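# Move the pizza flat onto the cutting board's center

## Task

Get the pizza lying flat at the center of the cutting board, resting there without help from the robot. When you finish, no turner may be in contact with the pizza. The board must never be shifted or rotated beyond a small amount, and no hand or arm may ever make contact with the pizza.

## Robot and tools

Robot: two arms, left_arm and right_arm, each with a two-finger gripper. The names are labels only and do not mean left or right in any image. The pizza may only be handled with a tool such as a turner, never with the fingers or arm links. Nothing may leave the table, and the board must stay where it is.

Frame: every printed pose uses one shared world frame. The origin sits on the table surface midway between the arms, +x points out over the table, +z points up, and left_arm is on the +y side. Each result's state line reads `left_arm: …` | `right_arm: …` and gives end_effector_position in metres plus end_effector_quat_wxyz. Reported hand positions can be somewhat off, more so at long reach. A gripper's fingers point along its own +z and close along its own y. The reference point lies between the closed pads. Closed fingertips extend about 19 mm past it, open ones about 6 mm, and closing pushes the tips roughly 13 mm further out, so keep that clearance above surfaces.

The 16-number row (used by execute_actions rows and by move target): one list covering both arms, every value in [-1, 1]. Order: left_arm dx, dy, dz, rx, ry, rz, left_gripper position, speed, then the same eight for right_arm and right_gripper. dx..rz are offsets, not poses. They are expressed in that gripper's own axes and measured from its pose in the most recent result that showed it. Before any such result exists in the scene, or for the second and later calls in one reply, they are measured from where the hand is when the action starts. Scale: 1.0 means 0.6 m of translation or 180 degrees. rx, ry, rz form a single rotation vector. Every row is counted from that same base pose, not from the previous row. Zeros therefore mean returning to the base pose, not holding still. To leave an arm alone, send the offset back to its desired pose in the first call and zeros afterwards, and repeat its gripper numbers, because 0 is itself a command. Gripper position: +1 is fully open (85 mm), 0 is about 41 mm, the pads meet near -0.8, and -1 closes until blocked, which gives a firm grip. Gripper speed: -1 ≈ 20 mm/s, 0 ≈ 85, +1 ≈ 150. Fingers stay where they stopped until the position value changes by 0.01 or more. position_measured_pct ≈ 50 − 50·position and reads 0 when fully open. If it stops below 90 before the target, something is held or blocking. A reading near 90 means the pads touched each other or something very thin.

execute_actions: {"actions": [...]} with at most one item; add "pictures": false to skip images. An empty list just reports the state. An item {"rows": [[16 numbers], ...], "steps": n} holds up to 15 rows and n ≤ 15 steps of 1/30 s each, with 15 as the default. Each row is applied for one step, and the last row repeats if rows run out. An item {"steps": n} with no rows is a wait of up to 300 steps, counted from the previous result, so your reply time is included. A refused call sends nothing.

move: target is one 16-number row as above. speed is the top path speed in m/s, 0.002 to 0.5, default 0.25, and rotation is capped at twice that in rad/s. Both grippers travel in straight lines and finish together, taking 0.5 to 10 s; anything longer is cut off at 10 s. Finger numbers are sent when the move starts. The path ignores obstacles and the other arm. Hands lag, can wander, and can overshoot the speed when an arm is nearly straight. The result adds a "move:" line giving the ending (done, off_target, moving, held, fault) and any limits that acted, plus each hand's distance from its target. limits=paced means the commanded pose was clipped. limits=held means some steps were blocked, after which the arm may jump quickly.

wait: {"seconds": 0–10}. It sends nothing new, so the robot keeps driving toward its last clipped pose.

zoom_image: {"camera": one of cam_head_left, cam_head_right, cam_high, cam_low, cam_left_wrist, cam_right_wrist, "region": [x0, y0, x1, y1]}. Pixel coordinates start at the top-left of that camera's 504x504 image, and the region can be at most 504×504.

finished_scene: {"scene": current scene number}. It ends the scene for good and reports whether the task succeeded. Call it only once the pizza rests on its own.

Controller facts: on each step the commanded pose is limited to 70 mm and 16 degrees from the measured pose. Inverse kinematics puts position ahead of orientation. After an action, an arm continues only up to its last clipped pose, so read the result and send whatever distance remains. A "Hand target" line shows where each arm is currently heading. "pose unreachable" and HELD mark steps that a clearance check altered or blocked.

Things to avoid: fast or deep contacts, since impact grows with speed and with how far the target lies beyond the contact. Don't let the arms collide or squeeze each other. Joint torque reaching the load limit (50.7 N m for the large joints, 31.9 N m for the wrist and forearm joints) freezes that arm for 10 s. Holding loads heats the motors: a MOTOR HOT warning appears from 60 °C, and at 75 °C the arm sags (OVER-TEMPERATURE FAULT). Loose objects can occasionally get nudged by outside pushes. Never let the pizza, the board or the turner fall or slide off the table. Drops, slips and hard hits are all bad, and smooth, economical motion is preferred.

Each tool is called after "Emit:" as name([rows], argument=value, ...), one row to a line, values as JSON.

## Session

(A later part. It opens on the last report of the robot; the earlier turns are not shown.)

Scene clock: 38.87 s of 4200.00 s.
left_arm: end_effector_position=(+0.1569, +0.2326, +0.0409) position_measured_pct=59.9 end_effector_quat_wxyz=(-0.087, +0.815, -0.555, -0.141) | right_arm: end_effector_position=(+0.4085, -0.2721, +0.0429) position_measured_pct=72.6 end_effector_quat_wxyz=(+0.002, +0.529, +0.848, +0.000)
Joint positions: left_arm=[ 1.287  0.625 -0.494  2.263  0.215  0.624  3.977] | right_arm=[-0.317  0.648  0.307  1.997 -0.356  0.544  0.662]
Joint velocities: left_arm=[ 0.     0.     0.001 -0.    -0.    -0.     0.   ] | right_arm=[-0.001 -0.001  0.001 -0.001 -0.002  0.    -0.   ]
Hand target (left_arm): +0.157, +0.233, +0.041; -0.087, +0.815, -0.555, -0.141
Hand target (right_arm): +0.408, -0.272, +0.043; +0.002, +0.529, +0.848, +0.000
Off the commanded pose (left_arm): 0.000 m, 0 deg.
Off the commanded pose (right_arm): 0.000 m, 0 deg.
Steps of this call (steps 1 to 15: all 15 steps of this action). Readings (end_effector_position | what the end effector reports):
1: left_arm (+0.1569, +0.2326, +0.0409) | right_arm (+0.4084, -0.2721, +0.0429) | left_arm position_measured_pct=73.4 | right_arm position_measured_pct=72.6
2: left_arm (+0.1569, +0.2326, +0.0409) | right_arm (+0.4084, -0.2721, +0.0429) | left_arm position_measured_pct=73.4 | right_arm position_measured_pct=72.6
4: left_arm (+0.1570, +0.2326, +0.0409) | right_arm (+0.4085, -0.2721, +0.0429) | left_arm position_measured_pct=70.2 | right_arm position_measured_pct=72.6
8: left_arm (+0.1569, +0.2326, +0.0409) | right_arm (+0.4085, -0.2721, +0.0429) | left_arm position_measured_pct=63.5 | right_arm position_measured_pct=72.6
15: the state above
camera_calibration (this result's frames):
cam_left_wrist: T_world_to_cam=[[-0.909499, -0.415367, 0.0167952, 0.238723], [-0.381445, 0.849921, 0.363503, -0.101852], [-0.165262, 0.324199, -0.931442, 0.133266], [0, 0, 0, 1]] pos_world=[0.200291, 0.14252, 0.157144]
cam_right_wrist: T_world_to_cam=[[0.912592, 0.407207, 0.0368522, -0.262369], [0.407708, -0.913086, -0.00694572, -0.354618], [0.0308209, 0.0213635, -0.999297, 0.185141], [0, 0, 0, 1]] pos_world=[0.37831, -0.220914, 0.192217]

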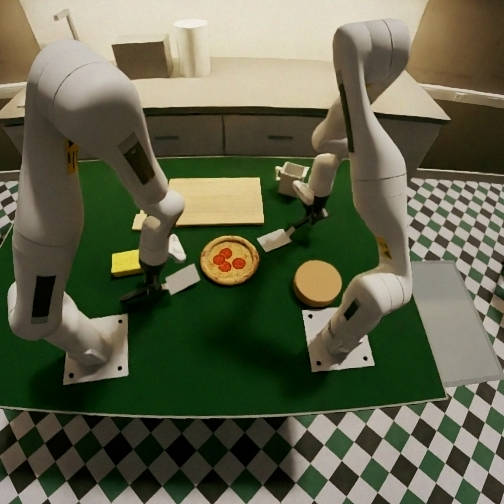

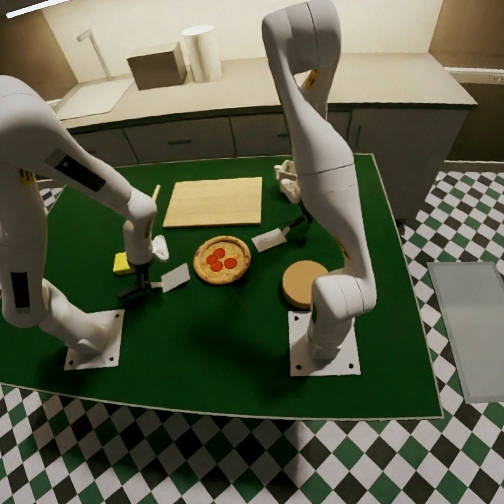

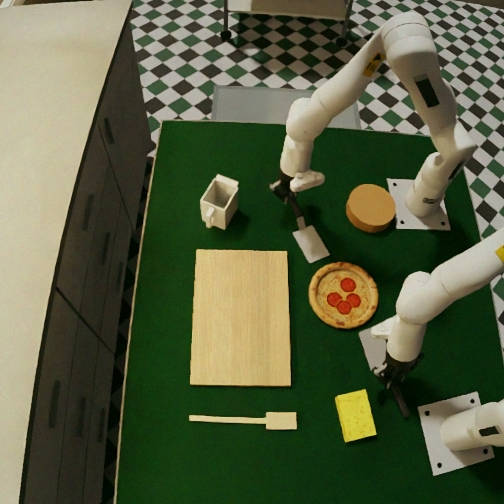

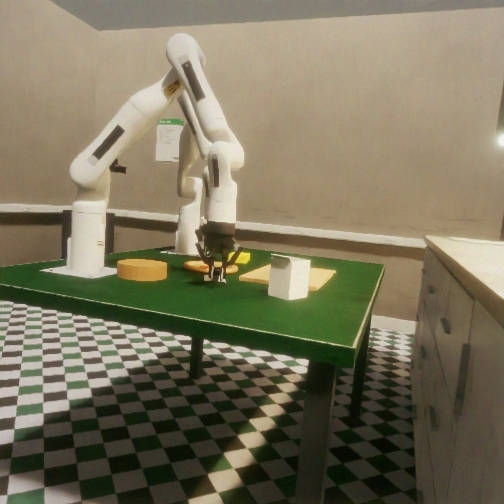

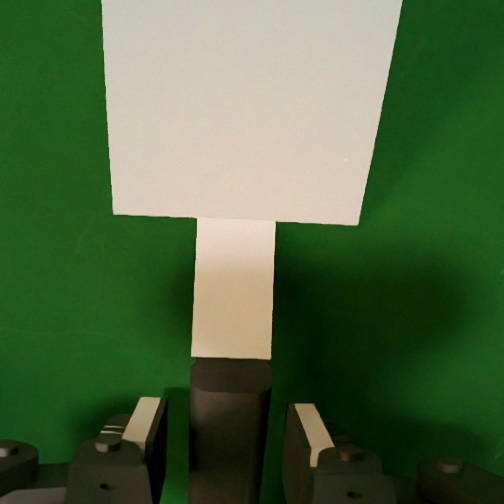

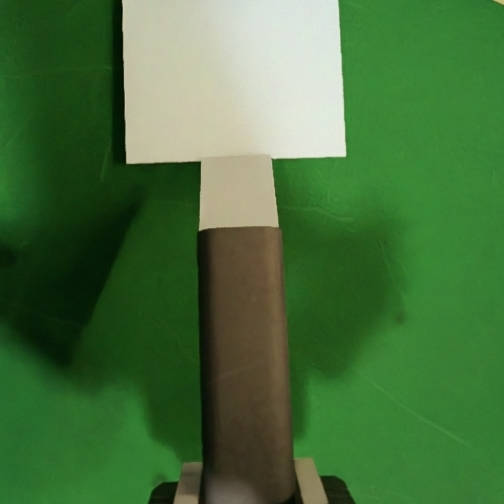

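Emit:
move(target=[-0.008,0,0.0335,0,0.1,0,-0.2,0,0,0,0,0,0,0,-1,0], speed=0.15)

Emit:
execute_actions([
  {"rows":[[0,0,0,0,0,0,-1,0,0,0,0,0,0,0,-1,0]]},
], pictures=false)

Emit:
move(target=[0.019,0,-0.034,0,-0.11,-0.025,-1,0,0.02,0,0,0,-0.005,0,-1,0], speed=0.15)

Emit:
zoom_image(camera="cam_head_right", region=[100, 200, 300, 320])

Emit:
zoom_image(camera="cam_low", region=[170, 240, 250, 290])

Scene clock: 44.13 s of 4200.00 s.
left_arm: end_effector_position=(+0.1527, +0.2426, +0.0237) position_measured_pct=59.9 end_effector_quat_wxyz=(+0.000, +0.826, -0.563, -0.012) | right_arm: end_effector_position=(+0.4085, -0.2721, +0.0429) position_measured_pct=72.6 end_effector_quat_wxyz=(+0.002, +0.529, +0.848, +0.000)
Joint positions: left_arm=[ 0.763  0.523 -0.067  2.576  0.442  0.075  3.601] | right_arm=[-0.317  0.648  0.307  1.997 -0.356  0.544  0.662]
Joint velocities: left_arm=[-0.042  0.001  0.012  0.002  0.008 -0.005 -0.014] | right_arm=[-0.002  0.001  0.003  0.    -0.001  0.001  0.   ]
Hand target (left_arm): +0.153, +0.243, +0.024; +0.000, +0.828, -0.561, -0.012
Hand target (right_arm): +0.408, -0.272, +0.043; +0.002, +0.529, +0.848, +0.000
Off the commanded pose (left_arm): 0.000 m, 0 deg.
Off the commanded pose (right_arm): 0.000 m, 0 deg.
joint sent to its limit (left arm) — the command would take joint 4 (elbow) past its upper limit, so that joint was sent only as far as its limit.
After step 90, 0.73 s passed at rest.
move: done
camera_calibration (this result's frames):
cam_left_wrist: T_world_to_cam=[[-0.911677, -0.409668, 0.0318852, 0.237889], [-0.407397, 0.911285, 0.0598937, -0.109443], [-0.053593, 0.0416138, -0.997695, 0.166434], [0, 0, 0, 1]] pos_world=[0.181211, 0.190263, 0.16502]
cam_right_wrist: T_world_to_cam=[[0.912592, 0.407206, 0.0368559, -0.262371], [0.407707, -0.913086, -0.00694402, -0.354619], [0.0308249, 0.0213635, -0.999296, 0.18514], [0, 0, 0, 1]] pos_world=[0.378311, -0.220914, 0.192217]

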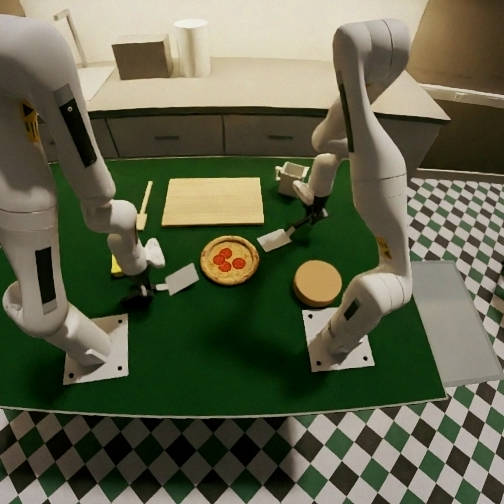

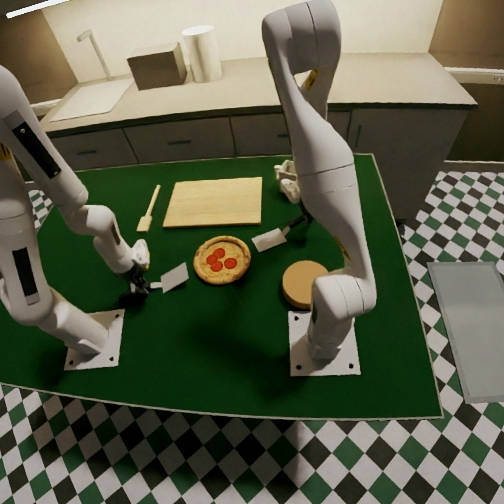

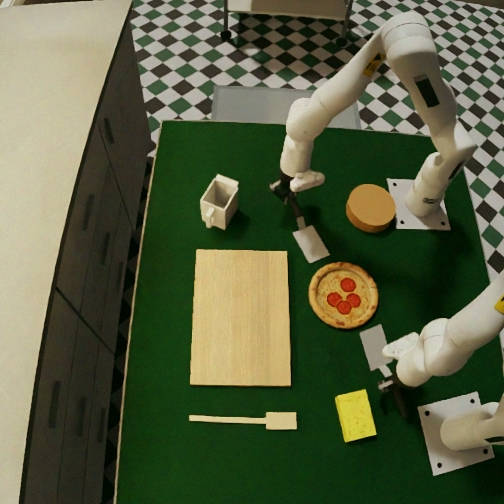

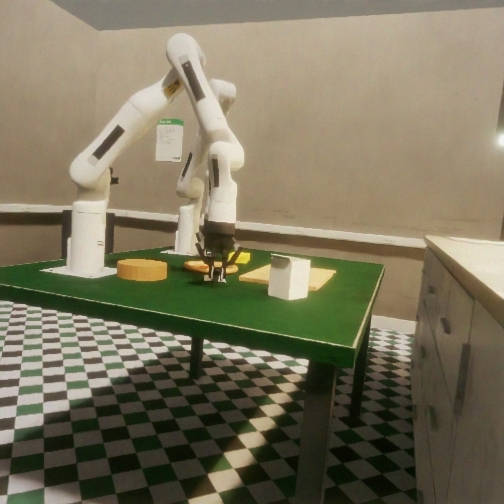

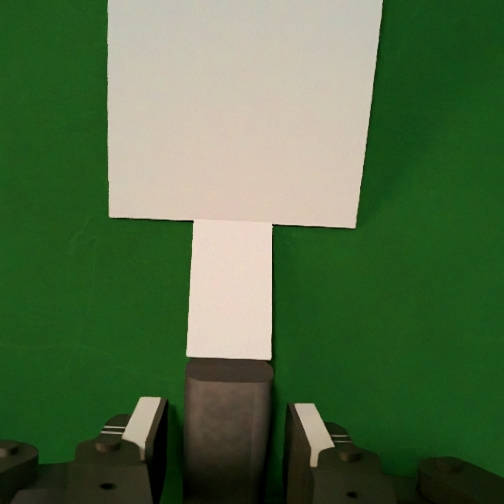

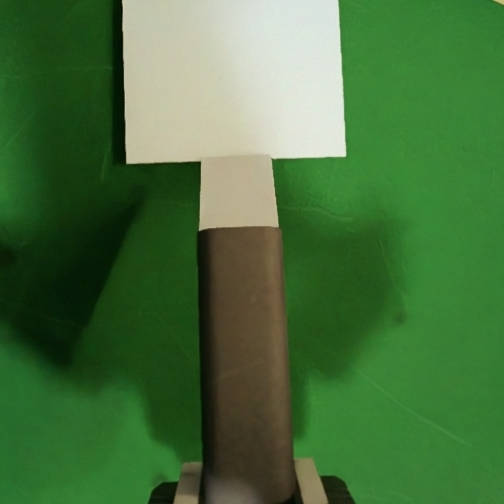

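Scene clock: 44.63 s of 4200.00 s.
left_arm: end_effector_position=(+0.1526, +0.2425, +0.0241) position_measured_pct=73.4 end_effector_quat_wxyz=(+0.000, +0.826, -0.563, -0.012) | right_arm: end_effector_position=(+0.4085, -0.2721, +0.0429) position_measured_pct=72.6 end_effector_quat_wxyz=(+0.002, +0.529, +0.848, +0.000)
Joint positions: left_arm=[ 0.763  0.522 -0.067  2.577  0.442  0.076  3.601] | right_arm=[-0.317  0.648  0.307  1.997 -0.356  0.544  0.662]
Joint velocities: left_arm=[ 0.    -0.     0.002 -0.    -0.     0.     0.   ] | right_arm=[-0.     0.001 -0.    -0.    -0.     0.001  0.   ]
Hand target (left_arm): +0.153, +0.243, +0.024; +0.000, +0.826, -0.563, -0.012
Hand target (right_arm): +0.408, -0.272, +0.043; +0.002, +0.529, +0.848, +0.000
Off the commanded pose (left_arm): 0.000 m, 0 deg.
Off the commanded pose (right_arm): 0.000 m, 0 deg.
Steps of this call (steps 1 to 15: all 15 steps of this action). Readings (end_effector_position | what the end effector reports):
1: left_arm (+0.1527, +0.2426, +0.0237) | right_arm (+0.4085, -0.2721, +0.0429) | left_arm position_measured_pct=59.9 | right_arm position_measured_pct=72.6
2: left_arm (+0.1526, +0.2424, +0.0237) | right_arm (+0.4085, -0.2721, +0.0429) | left_arm position_measured_pct=60.7 | right_arm position_measured_pct=72.6
4: left_arm (+0.1526, +0.2424, +0.0237) | right_arm (+0.4085, -0.2721, +0.0429) | left_arm position_measured_pct=64.7 | right_arm position_measured_pct=72.6
8: left_arm (+0.1526, +0.2425, +0.0241) | right_arm (+0.4085, -0.2721, +0.0429) | left_arm position_measured_pct=73.0 | right_arm position_measured_pct=72.6
15: the state above

Scene clock: 46.40 s of 4200.00 s.
left_arm: end_effector_position=(+0.1569, +0.2310, +0.0441) position_measured_pct=73.4 end_effector_quat_wxyz=(-0.096, +0.833, -0.522, -0.154) | right_arm: end_effector_position=(+0.4032, -0.2614, +0.0429) position_measured_pct=72.6 end_effector_quat_wxyz=(+0.009, +0.530, +0.848, -0.004)
Joint positions: left_arm=[ 1.318  0.644 -0.533  2.228  0.232  0.688  4.033] | right_arm=[-0.368  0.643  0.322  2.017 -0.353  0.525  0.623]
Joint velocities: left_arm=[ 0.006  0.007  0.002 -0.004 -0.002  0.002  0.005] | right_arm=[-0.001 -0.    -0.001 -0.     0.     0.001 -0.   ]
Hand target (left_arm): +0.157, +0.231, +0.044; -0.097, +0.833, -0.522, -0.154
Hand target (right_arm): +0.403, -0.261, +0.043; +0.009, +0.529, +0.848, -0.004
Off the commanded pose (left_arm): 0.001 m, 0 deg.
Off the commanded pose (right_arm): 0.000 m, 0 deg.
move: done
camera_calibration (this result's frames):
cam_left_wrist: T_world_to_cam=[[-0.876755, -0.480937, 0.000561509, 0.248694], [-0.442216, 0.806623, 0.39218, -0.0834717], [-0.189067, 0.343597, -0.919888, 0.135521], [0, 0, 0, 1]] pos_world=[0.206754, 0.140372, 0.15726]
cam_right_wrist: T_world_to_cam=[[0.912483, 0.4074, 0.0374162, -0.261833], [0.407379, -0.913219, 0.00853686, -0.343283], [0.0376471, 0.00745285, -0.999263, 0.178693], [0, 0, 0, 1]] pos_world=[0.372037, -0.208154, 0.191289]

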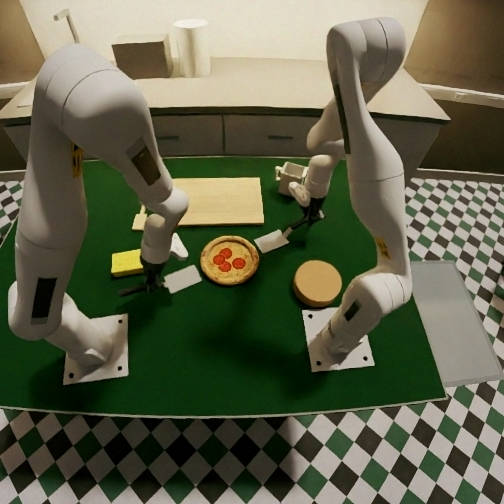

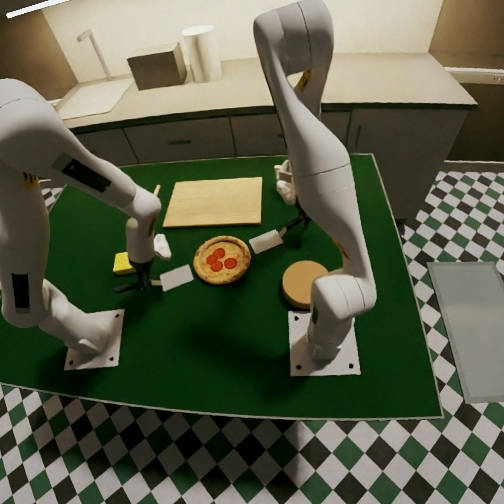

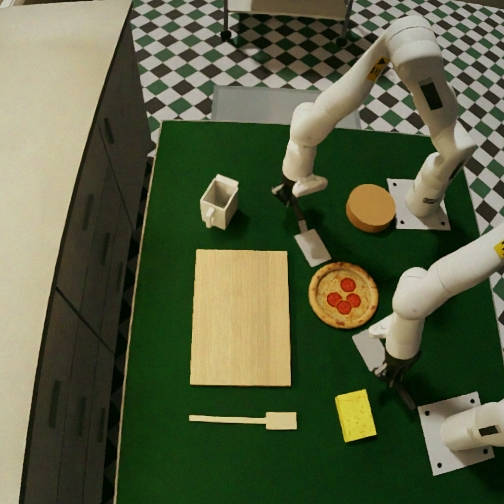

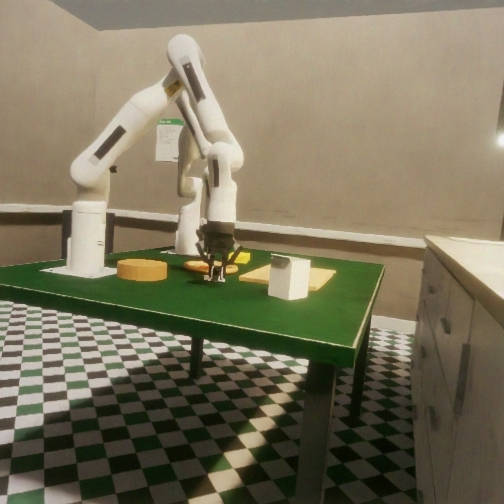

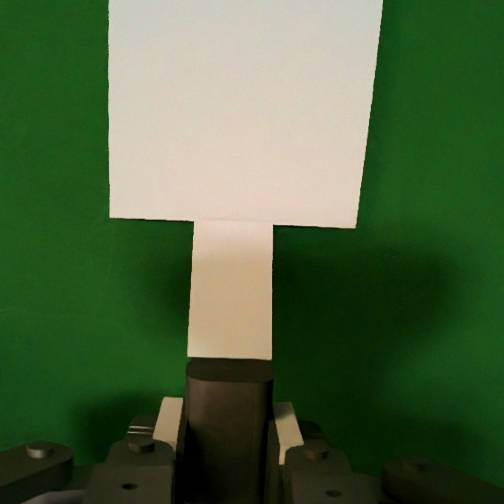

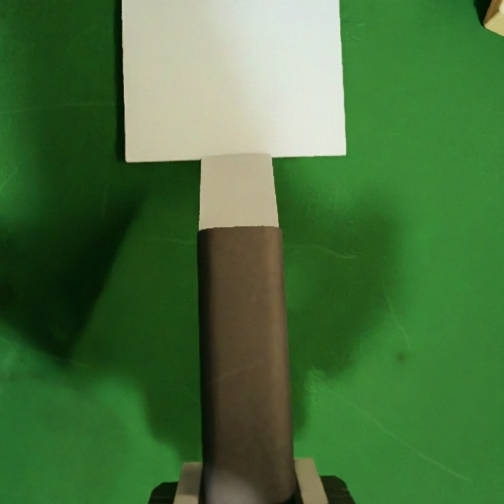

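Region (100, 200, 300, 320) of cam_head_right's 504x504 image, scaled by 2.520, with more detail than that image has; it fills the top 302 rows of this view, and the rest is white.

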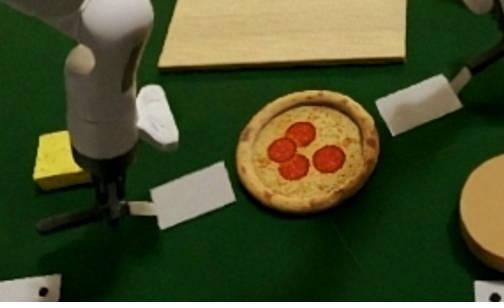

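Region (170, 240, 250, 290) of cam_low's 504x504 image, scaled by 6.300, with more detail than that image has; it fills the top 315 rows of this view, and the rest is white.

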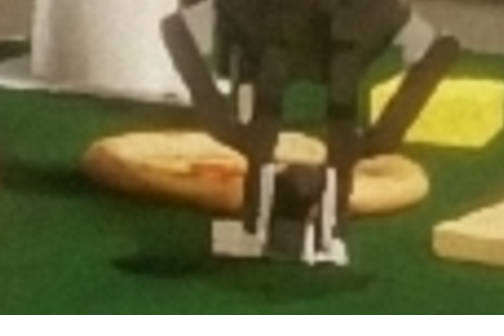

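Emit:
move(target=[0.063,0,-0.0215,0,0,0,-1,0,0.063,0,-0.001,0,0,0,-1,0], speed=0.03)

Emit:
zoom_image(camera="cam_head_right", region=[100, 200, 300, 320])

Scene clock: 50.17 s of 4200.00 s.
left_arm: end_effector_position=(+0.1738, +0.1952, +0.0426) position_measured_pct=73.4 end_effector_quat_wxyz=(-0.096, +0.833, -0.522, -0.154) | right_arm: end_effector_position=(+0.3867, -0.2278, +0.0429) position_measured_pct=72.6 end_effector_quat_wxyz=(+0.009, +0.530, +0.848, -0.004)
Joint positions: left_arm=[ 1.338  0.686 -0.519  2.106  0.244  0.776  4.075] | right_arm=[-0.468  0.63   0.329  2.054 -0.366  0.505  0.547]
Joint velocities: left_arm=[ 0.     0.001  0.    -0.001 -0.     0.001  0.001] | right_arm=[-0.004  0.    -0.    -0.     0.001 -0.002 -0.002]
Hand target (left_arm): +0.174, +0.195, +0.043; -0.096, +0.833, -0.522, -0.154
Hand target (right_arm): +0.386, -0.227, +0.043; +0.008, +0.530, +0.848, -0.004
Off the commanded pose (left_arm): 0.000 m, 0 deg.
Off the commanded pose (right_arm): 0.000 m, 0 deg.
move: done
camera_calibration (this result's frames):
cam_left_wrist: T_world_to_cam=[[-0.876711, -0.481016, 0.00105099, 0.246338], [-0.442033, 0.806517, 0.392603, -0.0464759], [-0.189696, 0.343735, -0.919707, 0.149718], [0, 0, 0, 1]] pos_world=[0.223824, 0.104513, 0.155685]
cam_right_wrist: T_world_to_cam=[[0.912845, 0.406586, 0.0374516, -0.260777], [0.406571, -0.913581, 0.00834282, -0.305631], [0.0376071, 0.00761104, -0.999264, 0.179036], [0, 0, 0, 1]] pos_world=[0.355576, -0.174553, 0.191221]

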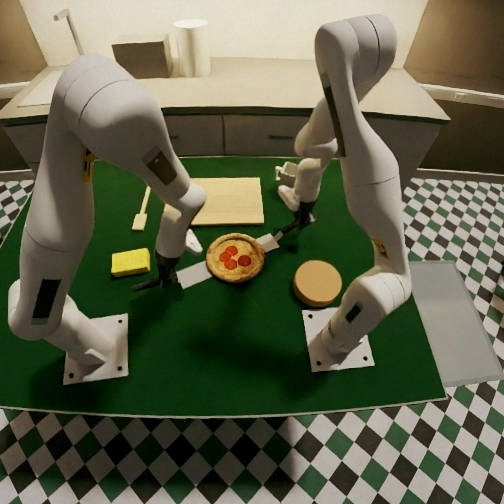

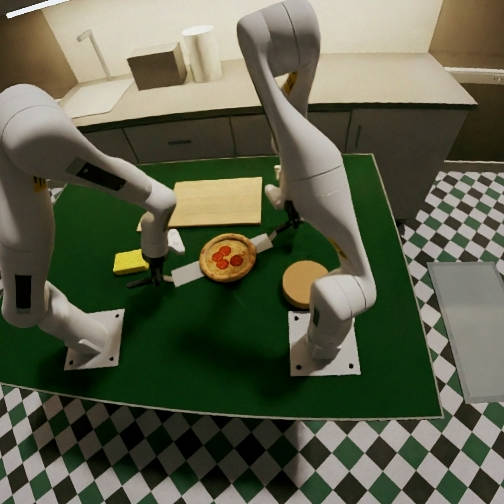

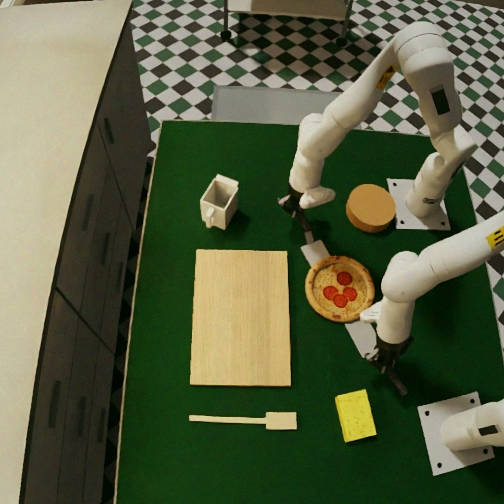

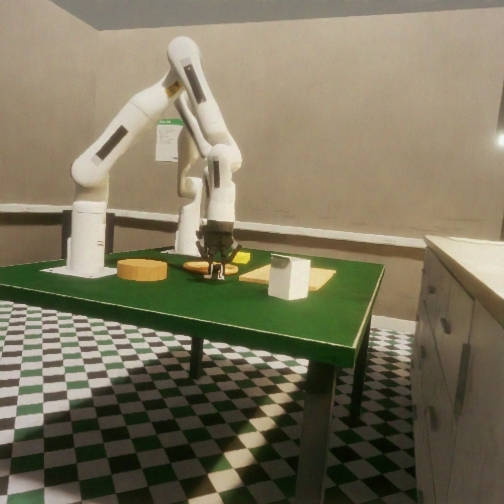

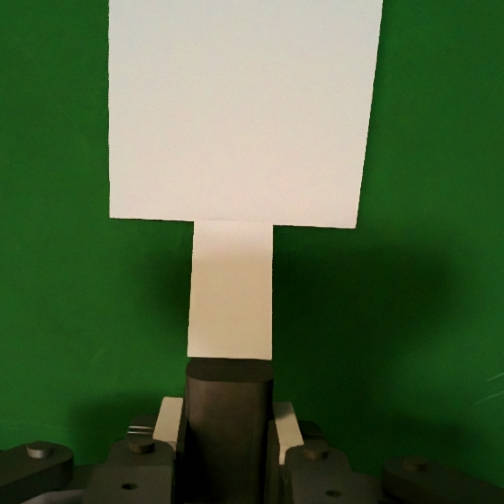

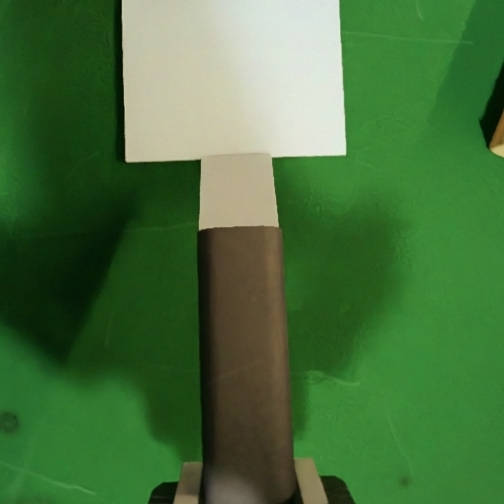

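Region (100, 200, 300, 320) of cam_head_right's 504x504 image, scaled by 2.520, with more detail than that image has; it fills the top 302 rows of this view, and the rest is white.

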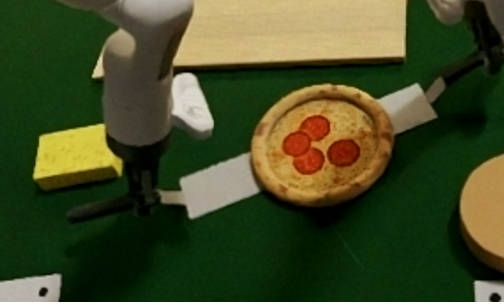

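Left tip is slightly high; lower it, then advance.

Emit:
move(target=[-0.002,0,0.003,0,-0.007,0,-1,0,0,0,0,0,0,0,-1,0], speed=0.05)

Emit:
move(target=[0.065,0,-0.0265,0,0,0,-1,0,0.02,0,0,0,0,0,-1,0], speed=0.04)

Emit:
zoom_image(camera="cam_head_right", region=[100, 200, 300, 320])

Scene clock: 53.90 s of 4200.00 s.
left_arm: end_effector_position=(+0.1737, +0.1957, +0.0419) position_measured_pct=73.4 end_effector_quat_wxyz=(-0.101, +0.832, -0.521, -0.161) | right_arm: end_effector_position=(+0.3866, -0.2277, +0.0429) position_measured_pct=72.6 end_effector_quat_wxyz=(+0.008, +0.530, +0.848, -0.004)
Joint positions: left_arm=[ 1.342  0.699 -0.521  2.092  0.239  0.795  4.083] | right_arm=[-0.468  0.63   0.329  2.054 -0.367  0.506  0.547]
Joint velocities: left_arm=[ 0.001  0.001 -0.001 -0.001  0.     0.001 -0.   ] | right_arm=[-0. -0. -0. -0. -0.  0.  0.]
Hand target (left_arm): +0.173, +0.197, +0.041; -0.102, +0.832, -0.521, -0.163
Hand target (right_arm): +0.387, -0.228, +0.043; +0.009, +0.530, +0.848, -0.004
Off the commanded pose (left_arm): 0.001 m, 0 deg.
Off the commanded pose (right_arm): 0.000 m, 0 deg.
After step 90, 0.03 s passed at rest.
move: done
camera_calibration (this result's frames):
cam_left_wrist: T_world_to_cam=[[-0.876873, -0.480723, -0.00002058, 0.246479], [-0.438576, 0.799976, 0.409499, -0.0467351], [-0.196839, 0.359087, -0.912311, 0.14682], [0, 0, 0, 1]] pos_world=[0.224534, 0.103154, 0.153089]
cam_right_wrist: T_world_to_cam=[[0.912868, 0.406539, 0.0374033, -0.260784], [0.406533, -0.9136, 0.00810028, -0.3055], [0.0374647, 0.00781119, -0.999267, 0.17917], [0, 0, 0, 1]] pos_world=[0.355545, -0.174485, 0.191268]

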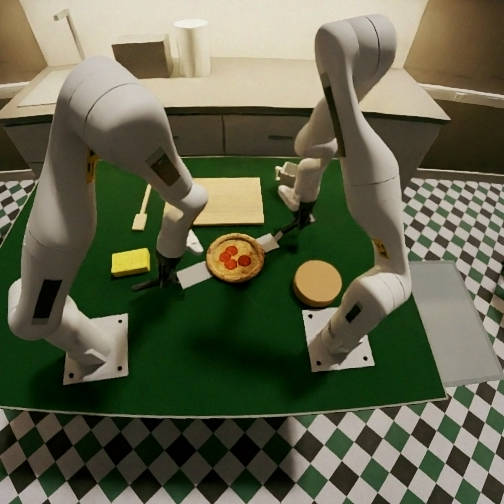

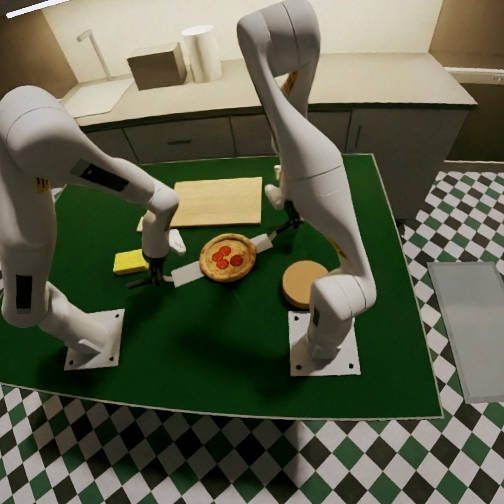

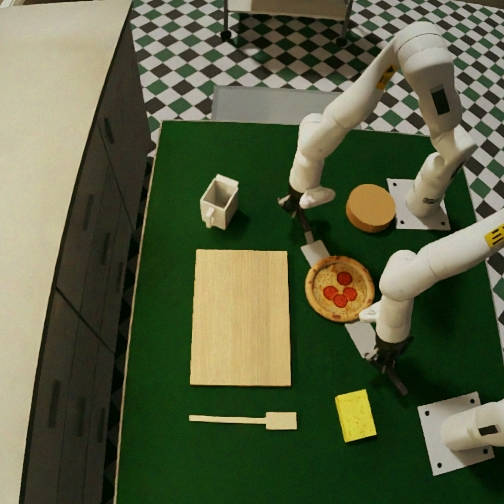

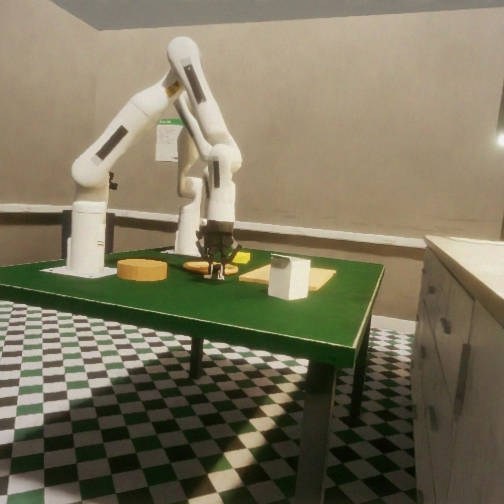

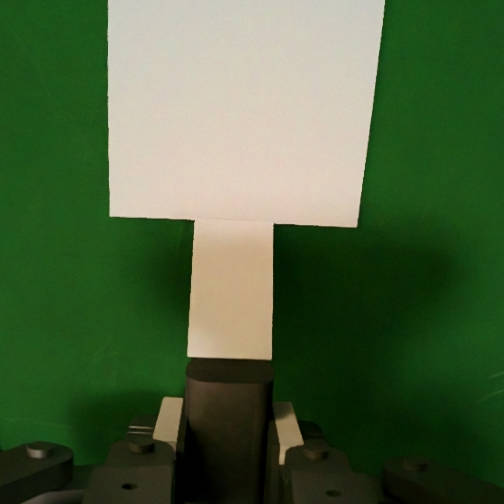

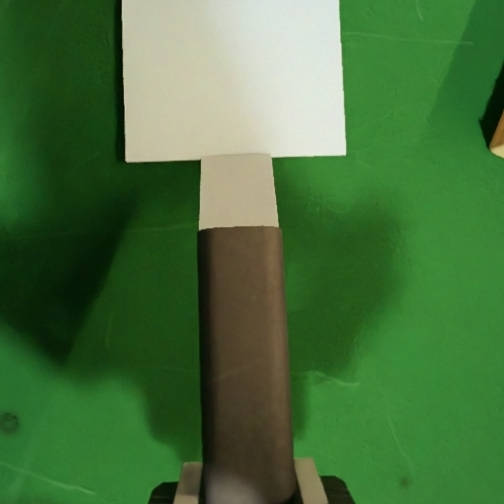

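Scene clock: 55.23 s of 4200.00 s.
left_arm: end_effector_position=(+0.1918, +0.1578, +0.0424) position_measured_pct=73.4 end_effector_quat_wxyz=(-0.101, +0.832, -0.521, -0.161) | right_arm: end_effector_position=(+0.3815, -0.2173, +0.0428) position_measured_pct=72.6 end_effector_quat_wxyz=(+0.009, +0.530, +0.848, -0.004)
Joint positions: left_arm=[ 1.353  0.743 -0.509  1.957  0.247  0.892  4.122] | right_arm=[-0.5    0.627  0.332  2.064 -0.371  0.5    0.522]
Joint velocities: left_arm=[ 0.     0.002  0.    -0.001  0.     0.002  0.   ] | right_arm=[ 0.001 -0.     0.001  0.001 -0.001  0.    -0.001]
Hand target (left_arm): +0.192, +0.158, +0.042; -0.101, +0.832, -0.521, -0.162
Hand target (right_arm): +0.381, -0.217, +0.043; +0.008, +0.530, +0.848, -0.004
Off the commanded pose (left_arm): 0.000 m, 0 deg.
Off the commanded pose (right_arm): 0.000 m, 0 deg.
move: done
camera_calibration (this result's frames):
cam_left_wrist: T_world_to_cam=[[-0.876787, -0.480878, 0.000595495, 0.24407], [-0.438584, 0.800178, 0.409095, -0.00866741], [-0.197202, 0.358428, -0.912491, 0.16461], [0, 0, 0, 1]] pos_world=[0.242657, 0.0653023, 0.153606]
cam_right_wrist: T_world_to_cam=[[0.913166, 0.405853, 0.0375677, -0.260619], [0.405842, -0.913906, 0.00827078, -0.293744], [0.03769, 0.00769394, -0.99926, 0.179036], [0, 0, 0, 1]] pos_world=[0.350454, -0.164059, 0.191123]

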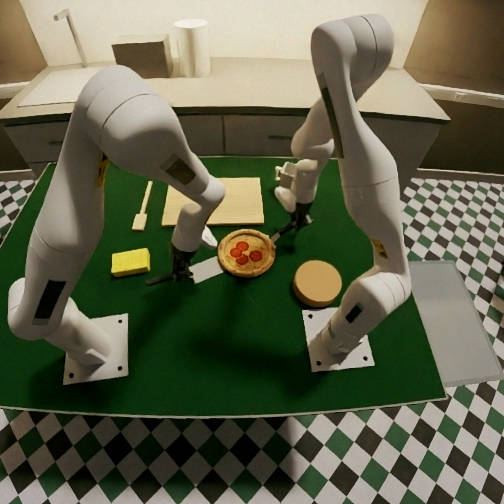

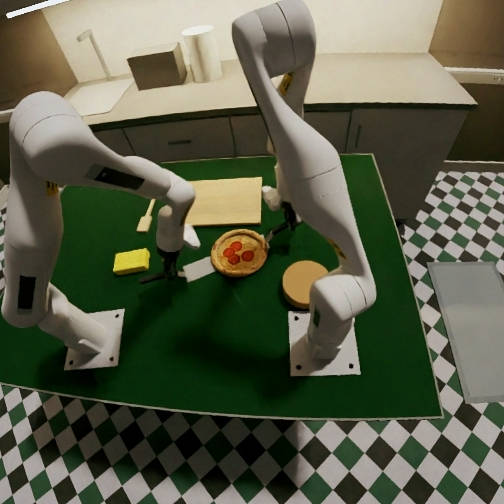

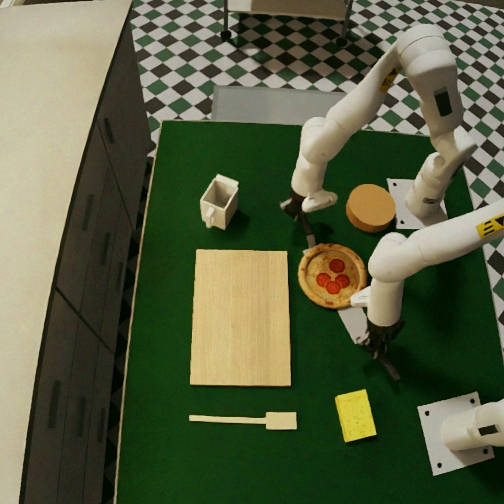

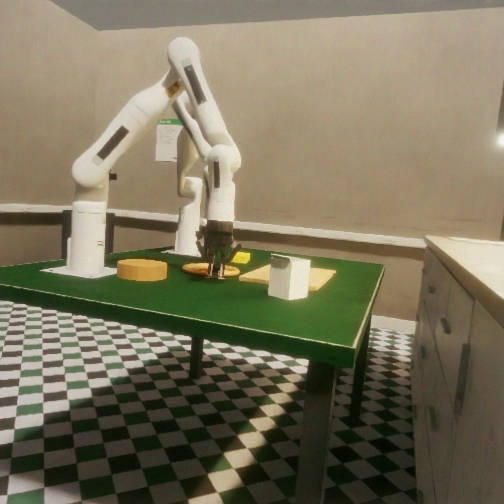

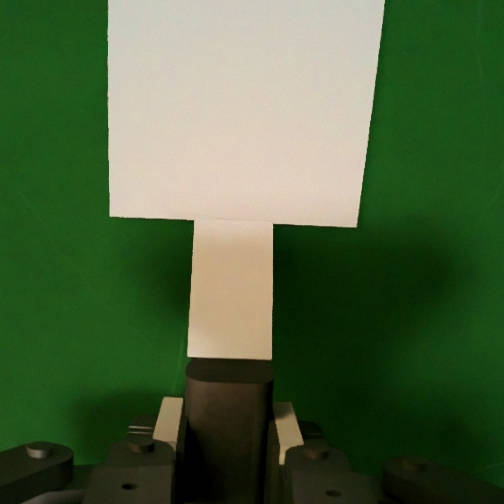

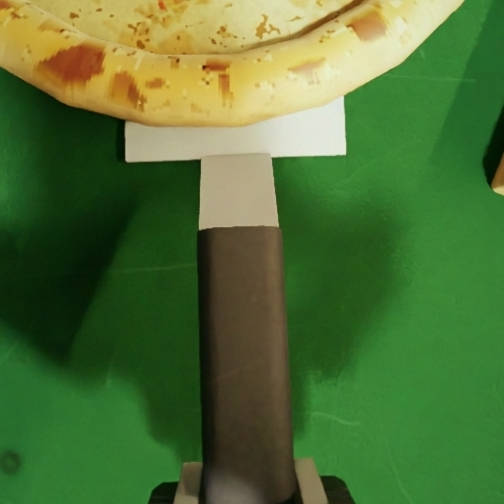

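Region (100, 200, 300, 320) of cam_head_right's 504x504 image, scaled by 2.520, with more detail than that image has; it fills the top 302 rows of this view, and the rest is white.

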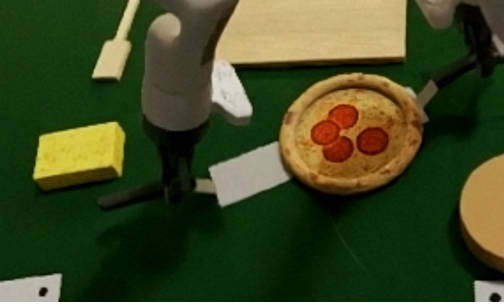

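Emit:
move(target=[0.001,0,0.002,-0.004,0,0,-1,0,0.07,-0.012,0.001,0,0.006,0,-1,0], speed=0.03)

Emit:
zoom_image(camera="cam_head_right", region=[100, 200, 300, 320])

Scene clock: 59.73 s of 4200.00 s.
left_arm: end_effector_position=(+0.1917, +0.1579, +0.0417) position_measured_pct=73.4 end_effector_quat_wxyz=(-0.095, +0.833, -0.520, -0.165) | right_arm: end_effector_position=(+0.3566, -0.1830, +0.0411) position_measured_pct=72.6 end_effector_quat_wxyz=(+0.000, +0.530, +0.848, +0.001)
Joint positions: left_arm=[ 1.339  0.744 -0.503  1.954  0.254  0.896  4.111] | right_arm=[-0.583  0.611  0.315  2.108 -0.401  0.476  0.459]
Joint velocities: left_arm=[-0.001  0.     0.001 -0.     0.002  0.    -0.001] | right_arm=[-0.     0.     0.001  0.001  0.    -0.002 -0.002]
Hand target (left_arm): +0.192, +0.158, +0.041; -0.095, +0.833, -0.520, -0.165
Hand target (right_arm): +0.357, -0.183, +0.041; +0.000, +0.530, +0.848, +0.001
Off the commanded pose (left_arm): 0.001 m, 0 deg.
Off the commanded pose (right_arm): 0.000 m, 0 deg.
move: done
camera_calibration (this result's frames):
cam_left_wrist: T_world_to_cam=[[-0.874411, -0.485022, 0.012652, 0.243755], [-0.43799, 0.800303, 0.409487, -0.00861886], [-0.208735, 0.352518, -0.912228, 0.167116], [0, 0, 0, 1]] pos_world=[0.24425, 0.066213, 0.152893]
cam_right_wrist: T_world_to_cam=[[0.913658, 0.40486, 0.0363, -0.252013], [0.405456, -0.914053, -0.0105915, -0.251345], [0.0288921, 0.024395, -0.999285, 0.184296], [0, 0, 0, 1]] pos_world=[0.326838, -0.132209, 0.19065]

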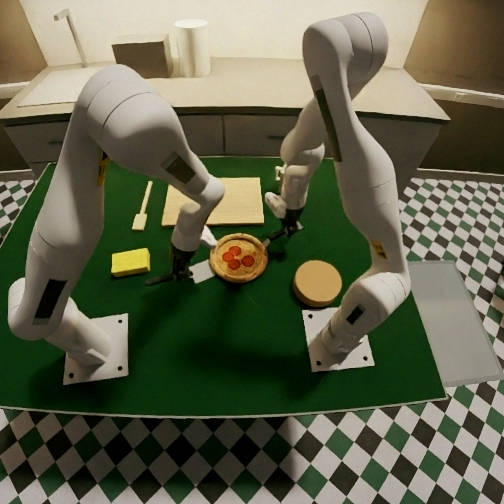

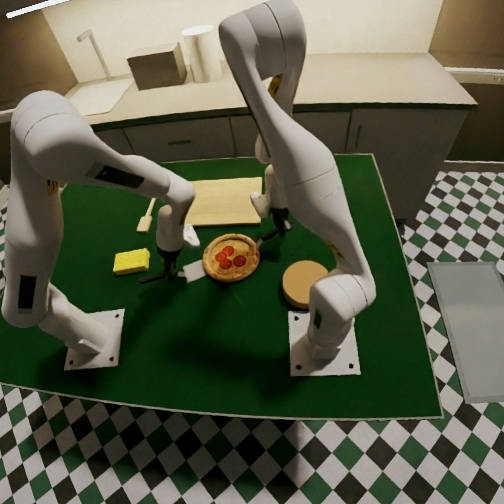

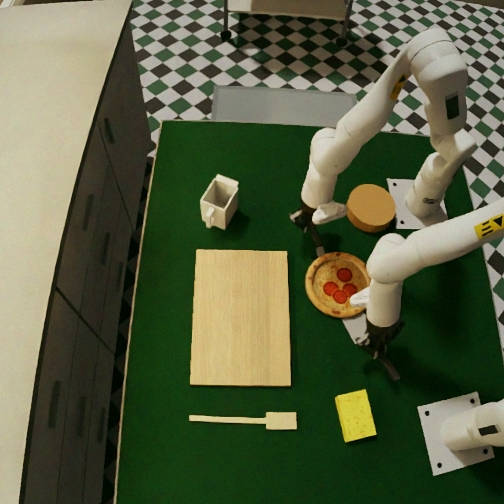

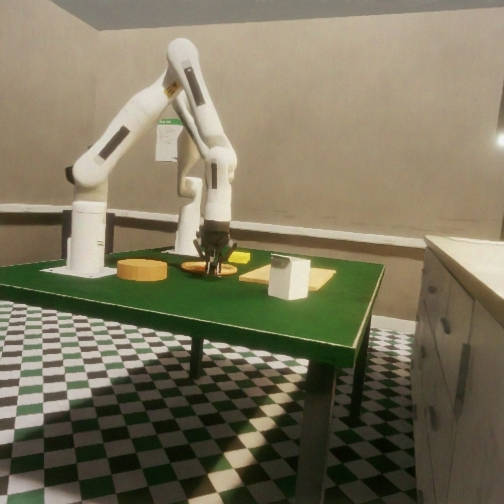

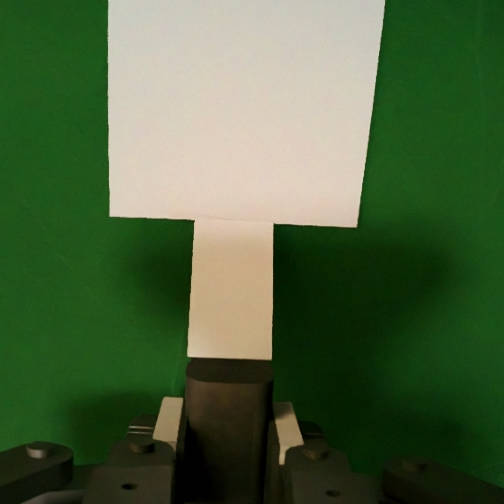

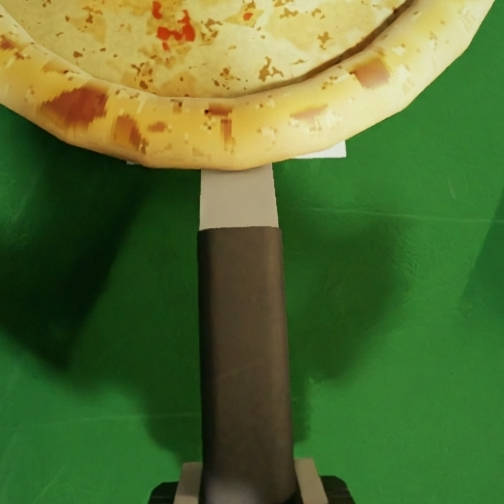

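Region (100, 200, 300, 320) of cam_head_right's 504x504 image, scaled by 2.520, with more detail than that image has; it fills the top 302 rows of this view, and the rest is white.

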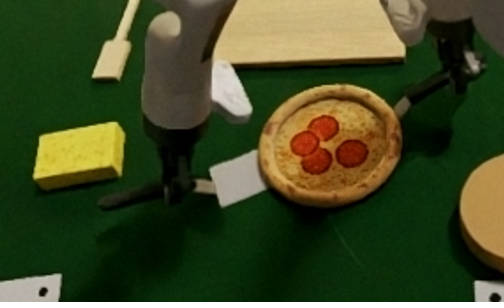

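Emit:
move(target=[-0.0127,0.001,-0.076,0,0,0,-1,0,0,0,-0.075,0,0,0,-1,0], speed=0.04)

Emit:
zoom_image(camera="cam_low", region=[150, 210, 290, 300])

Scene clock: 67.00 s of 4200.00 s.
left_arm: end_effector_position=(+0.1960, +0.1490, +0.0868) position_measured_pct=73.4 end_effector_quat_wxyz=(-0.095, +0.832, -0.520, -0.165) | right_arm: end_effector_position=(+0.3563, -0.1832, +0.0856) position_measured_pct=72.6 end_effector_quat_wxyz=(+0.000, +0.530, +0.848, +0.001)
Joint positions: left_arm=[ 1.367  0.664 -0.536  1.895  0.206  1.032  4.147] | right_arm=[-0.642  0.512  0.392  2.076 -0.333  0.612  0.4  ]
Joint velocities: left_arm=[ 0.001 -0.003 -0.    -0.001 -0.     0.001  0.001] | right_arm=[-0.001 -0.003 -0.001 -0.     0.002  0.    -0.001]
Hand target (left_arm): +0.196, +0.149, +0.087; -0.095, +0.832, -0.520, -0.165
Hand target (right_arm): +0.356, -0.183, +0.086; +0.000, +0.530, +0.848, +0.001
Off the commanded pose (left_arm): 0.000 m, 0 deg.
Off the commanded pose (right_arm): 0.001 m, 0 deg.
After step 90, 2.83 s passed at rest.
move: done
camera_calibration (this result's frames):
cam_left_wrist: T_world_to_cam=[[-0.874391, -0.485054, 0.012734, 0.242662], [-0.437847, 0.800059, 0.410116, -0.0181128], [-0.209117, 0.353027, -0.911944, 0.212212], [0, 0, 0, 1]] pos_world=[0.248628, 0.057279, 0.197864]
cam_right_wrist: T_world_to_cam=[[0.913699, 0.404865, 0.0351891, -0.253229], [0.405437, -0.914061, -0.0106806, -0.25097], [0.0278407, 0.0240258, -0.999324, 0.229079], [0, 0, 0, 1]] pos_world=[0.32675, -0.132382, 0.235155]

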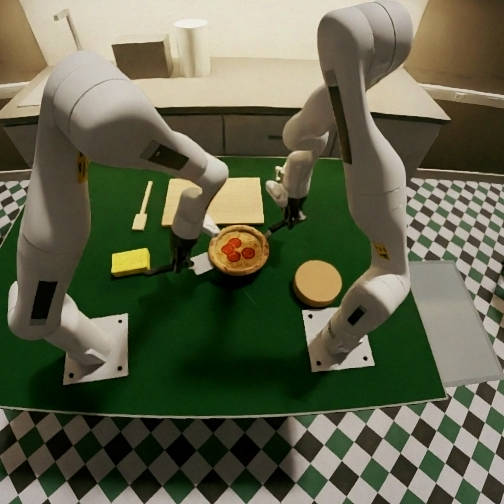

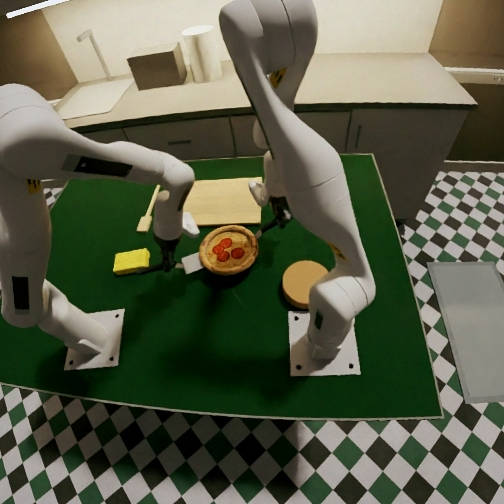

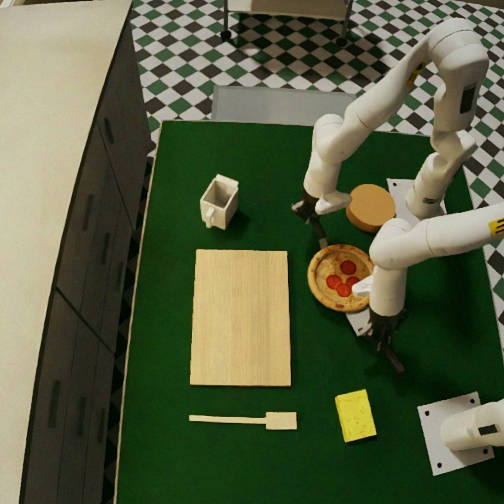

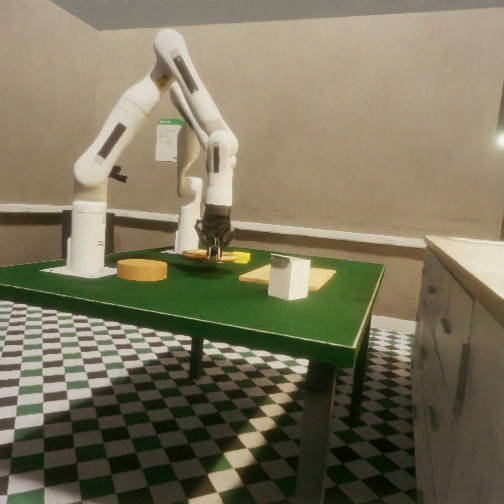

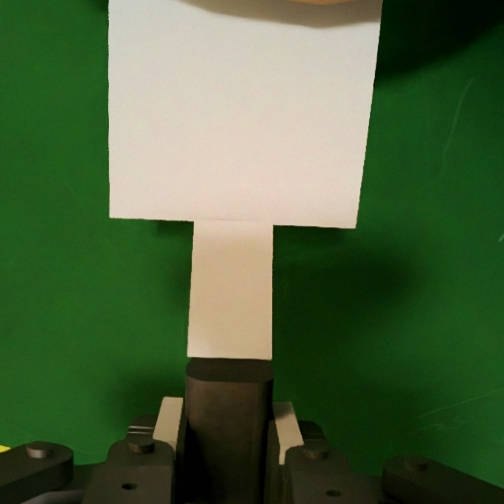

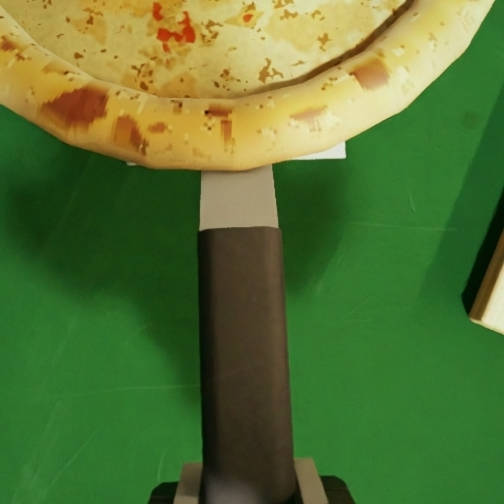

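Region (150, 210, 290, 300) of cam_low's 504x504 image, scaled by 3.600, with more detail than that image has; it fills the top 324 rows of this view, and the rest is white.

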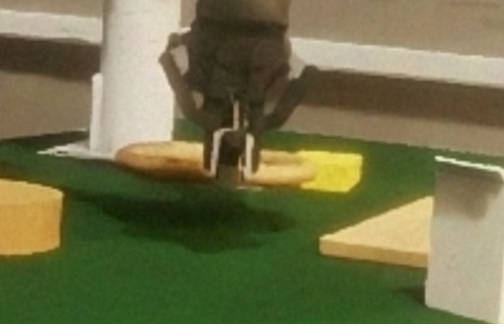

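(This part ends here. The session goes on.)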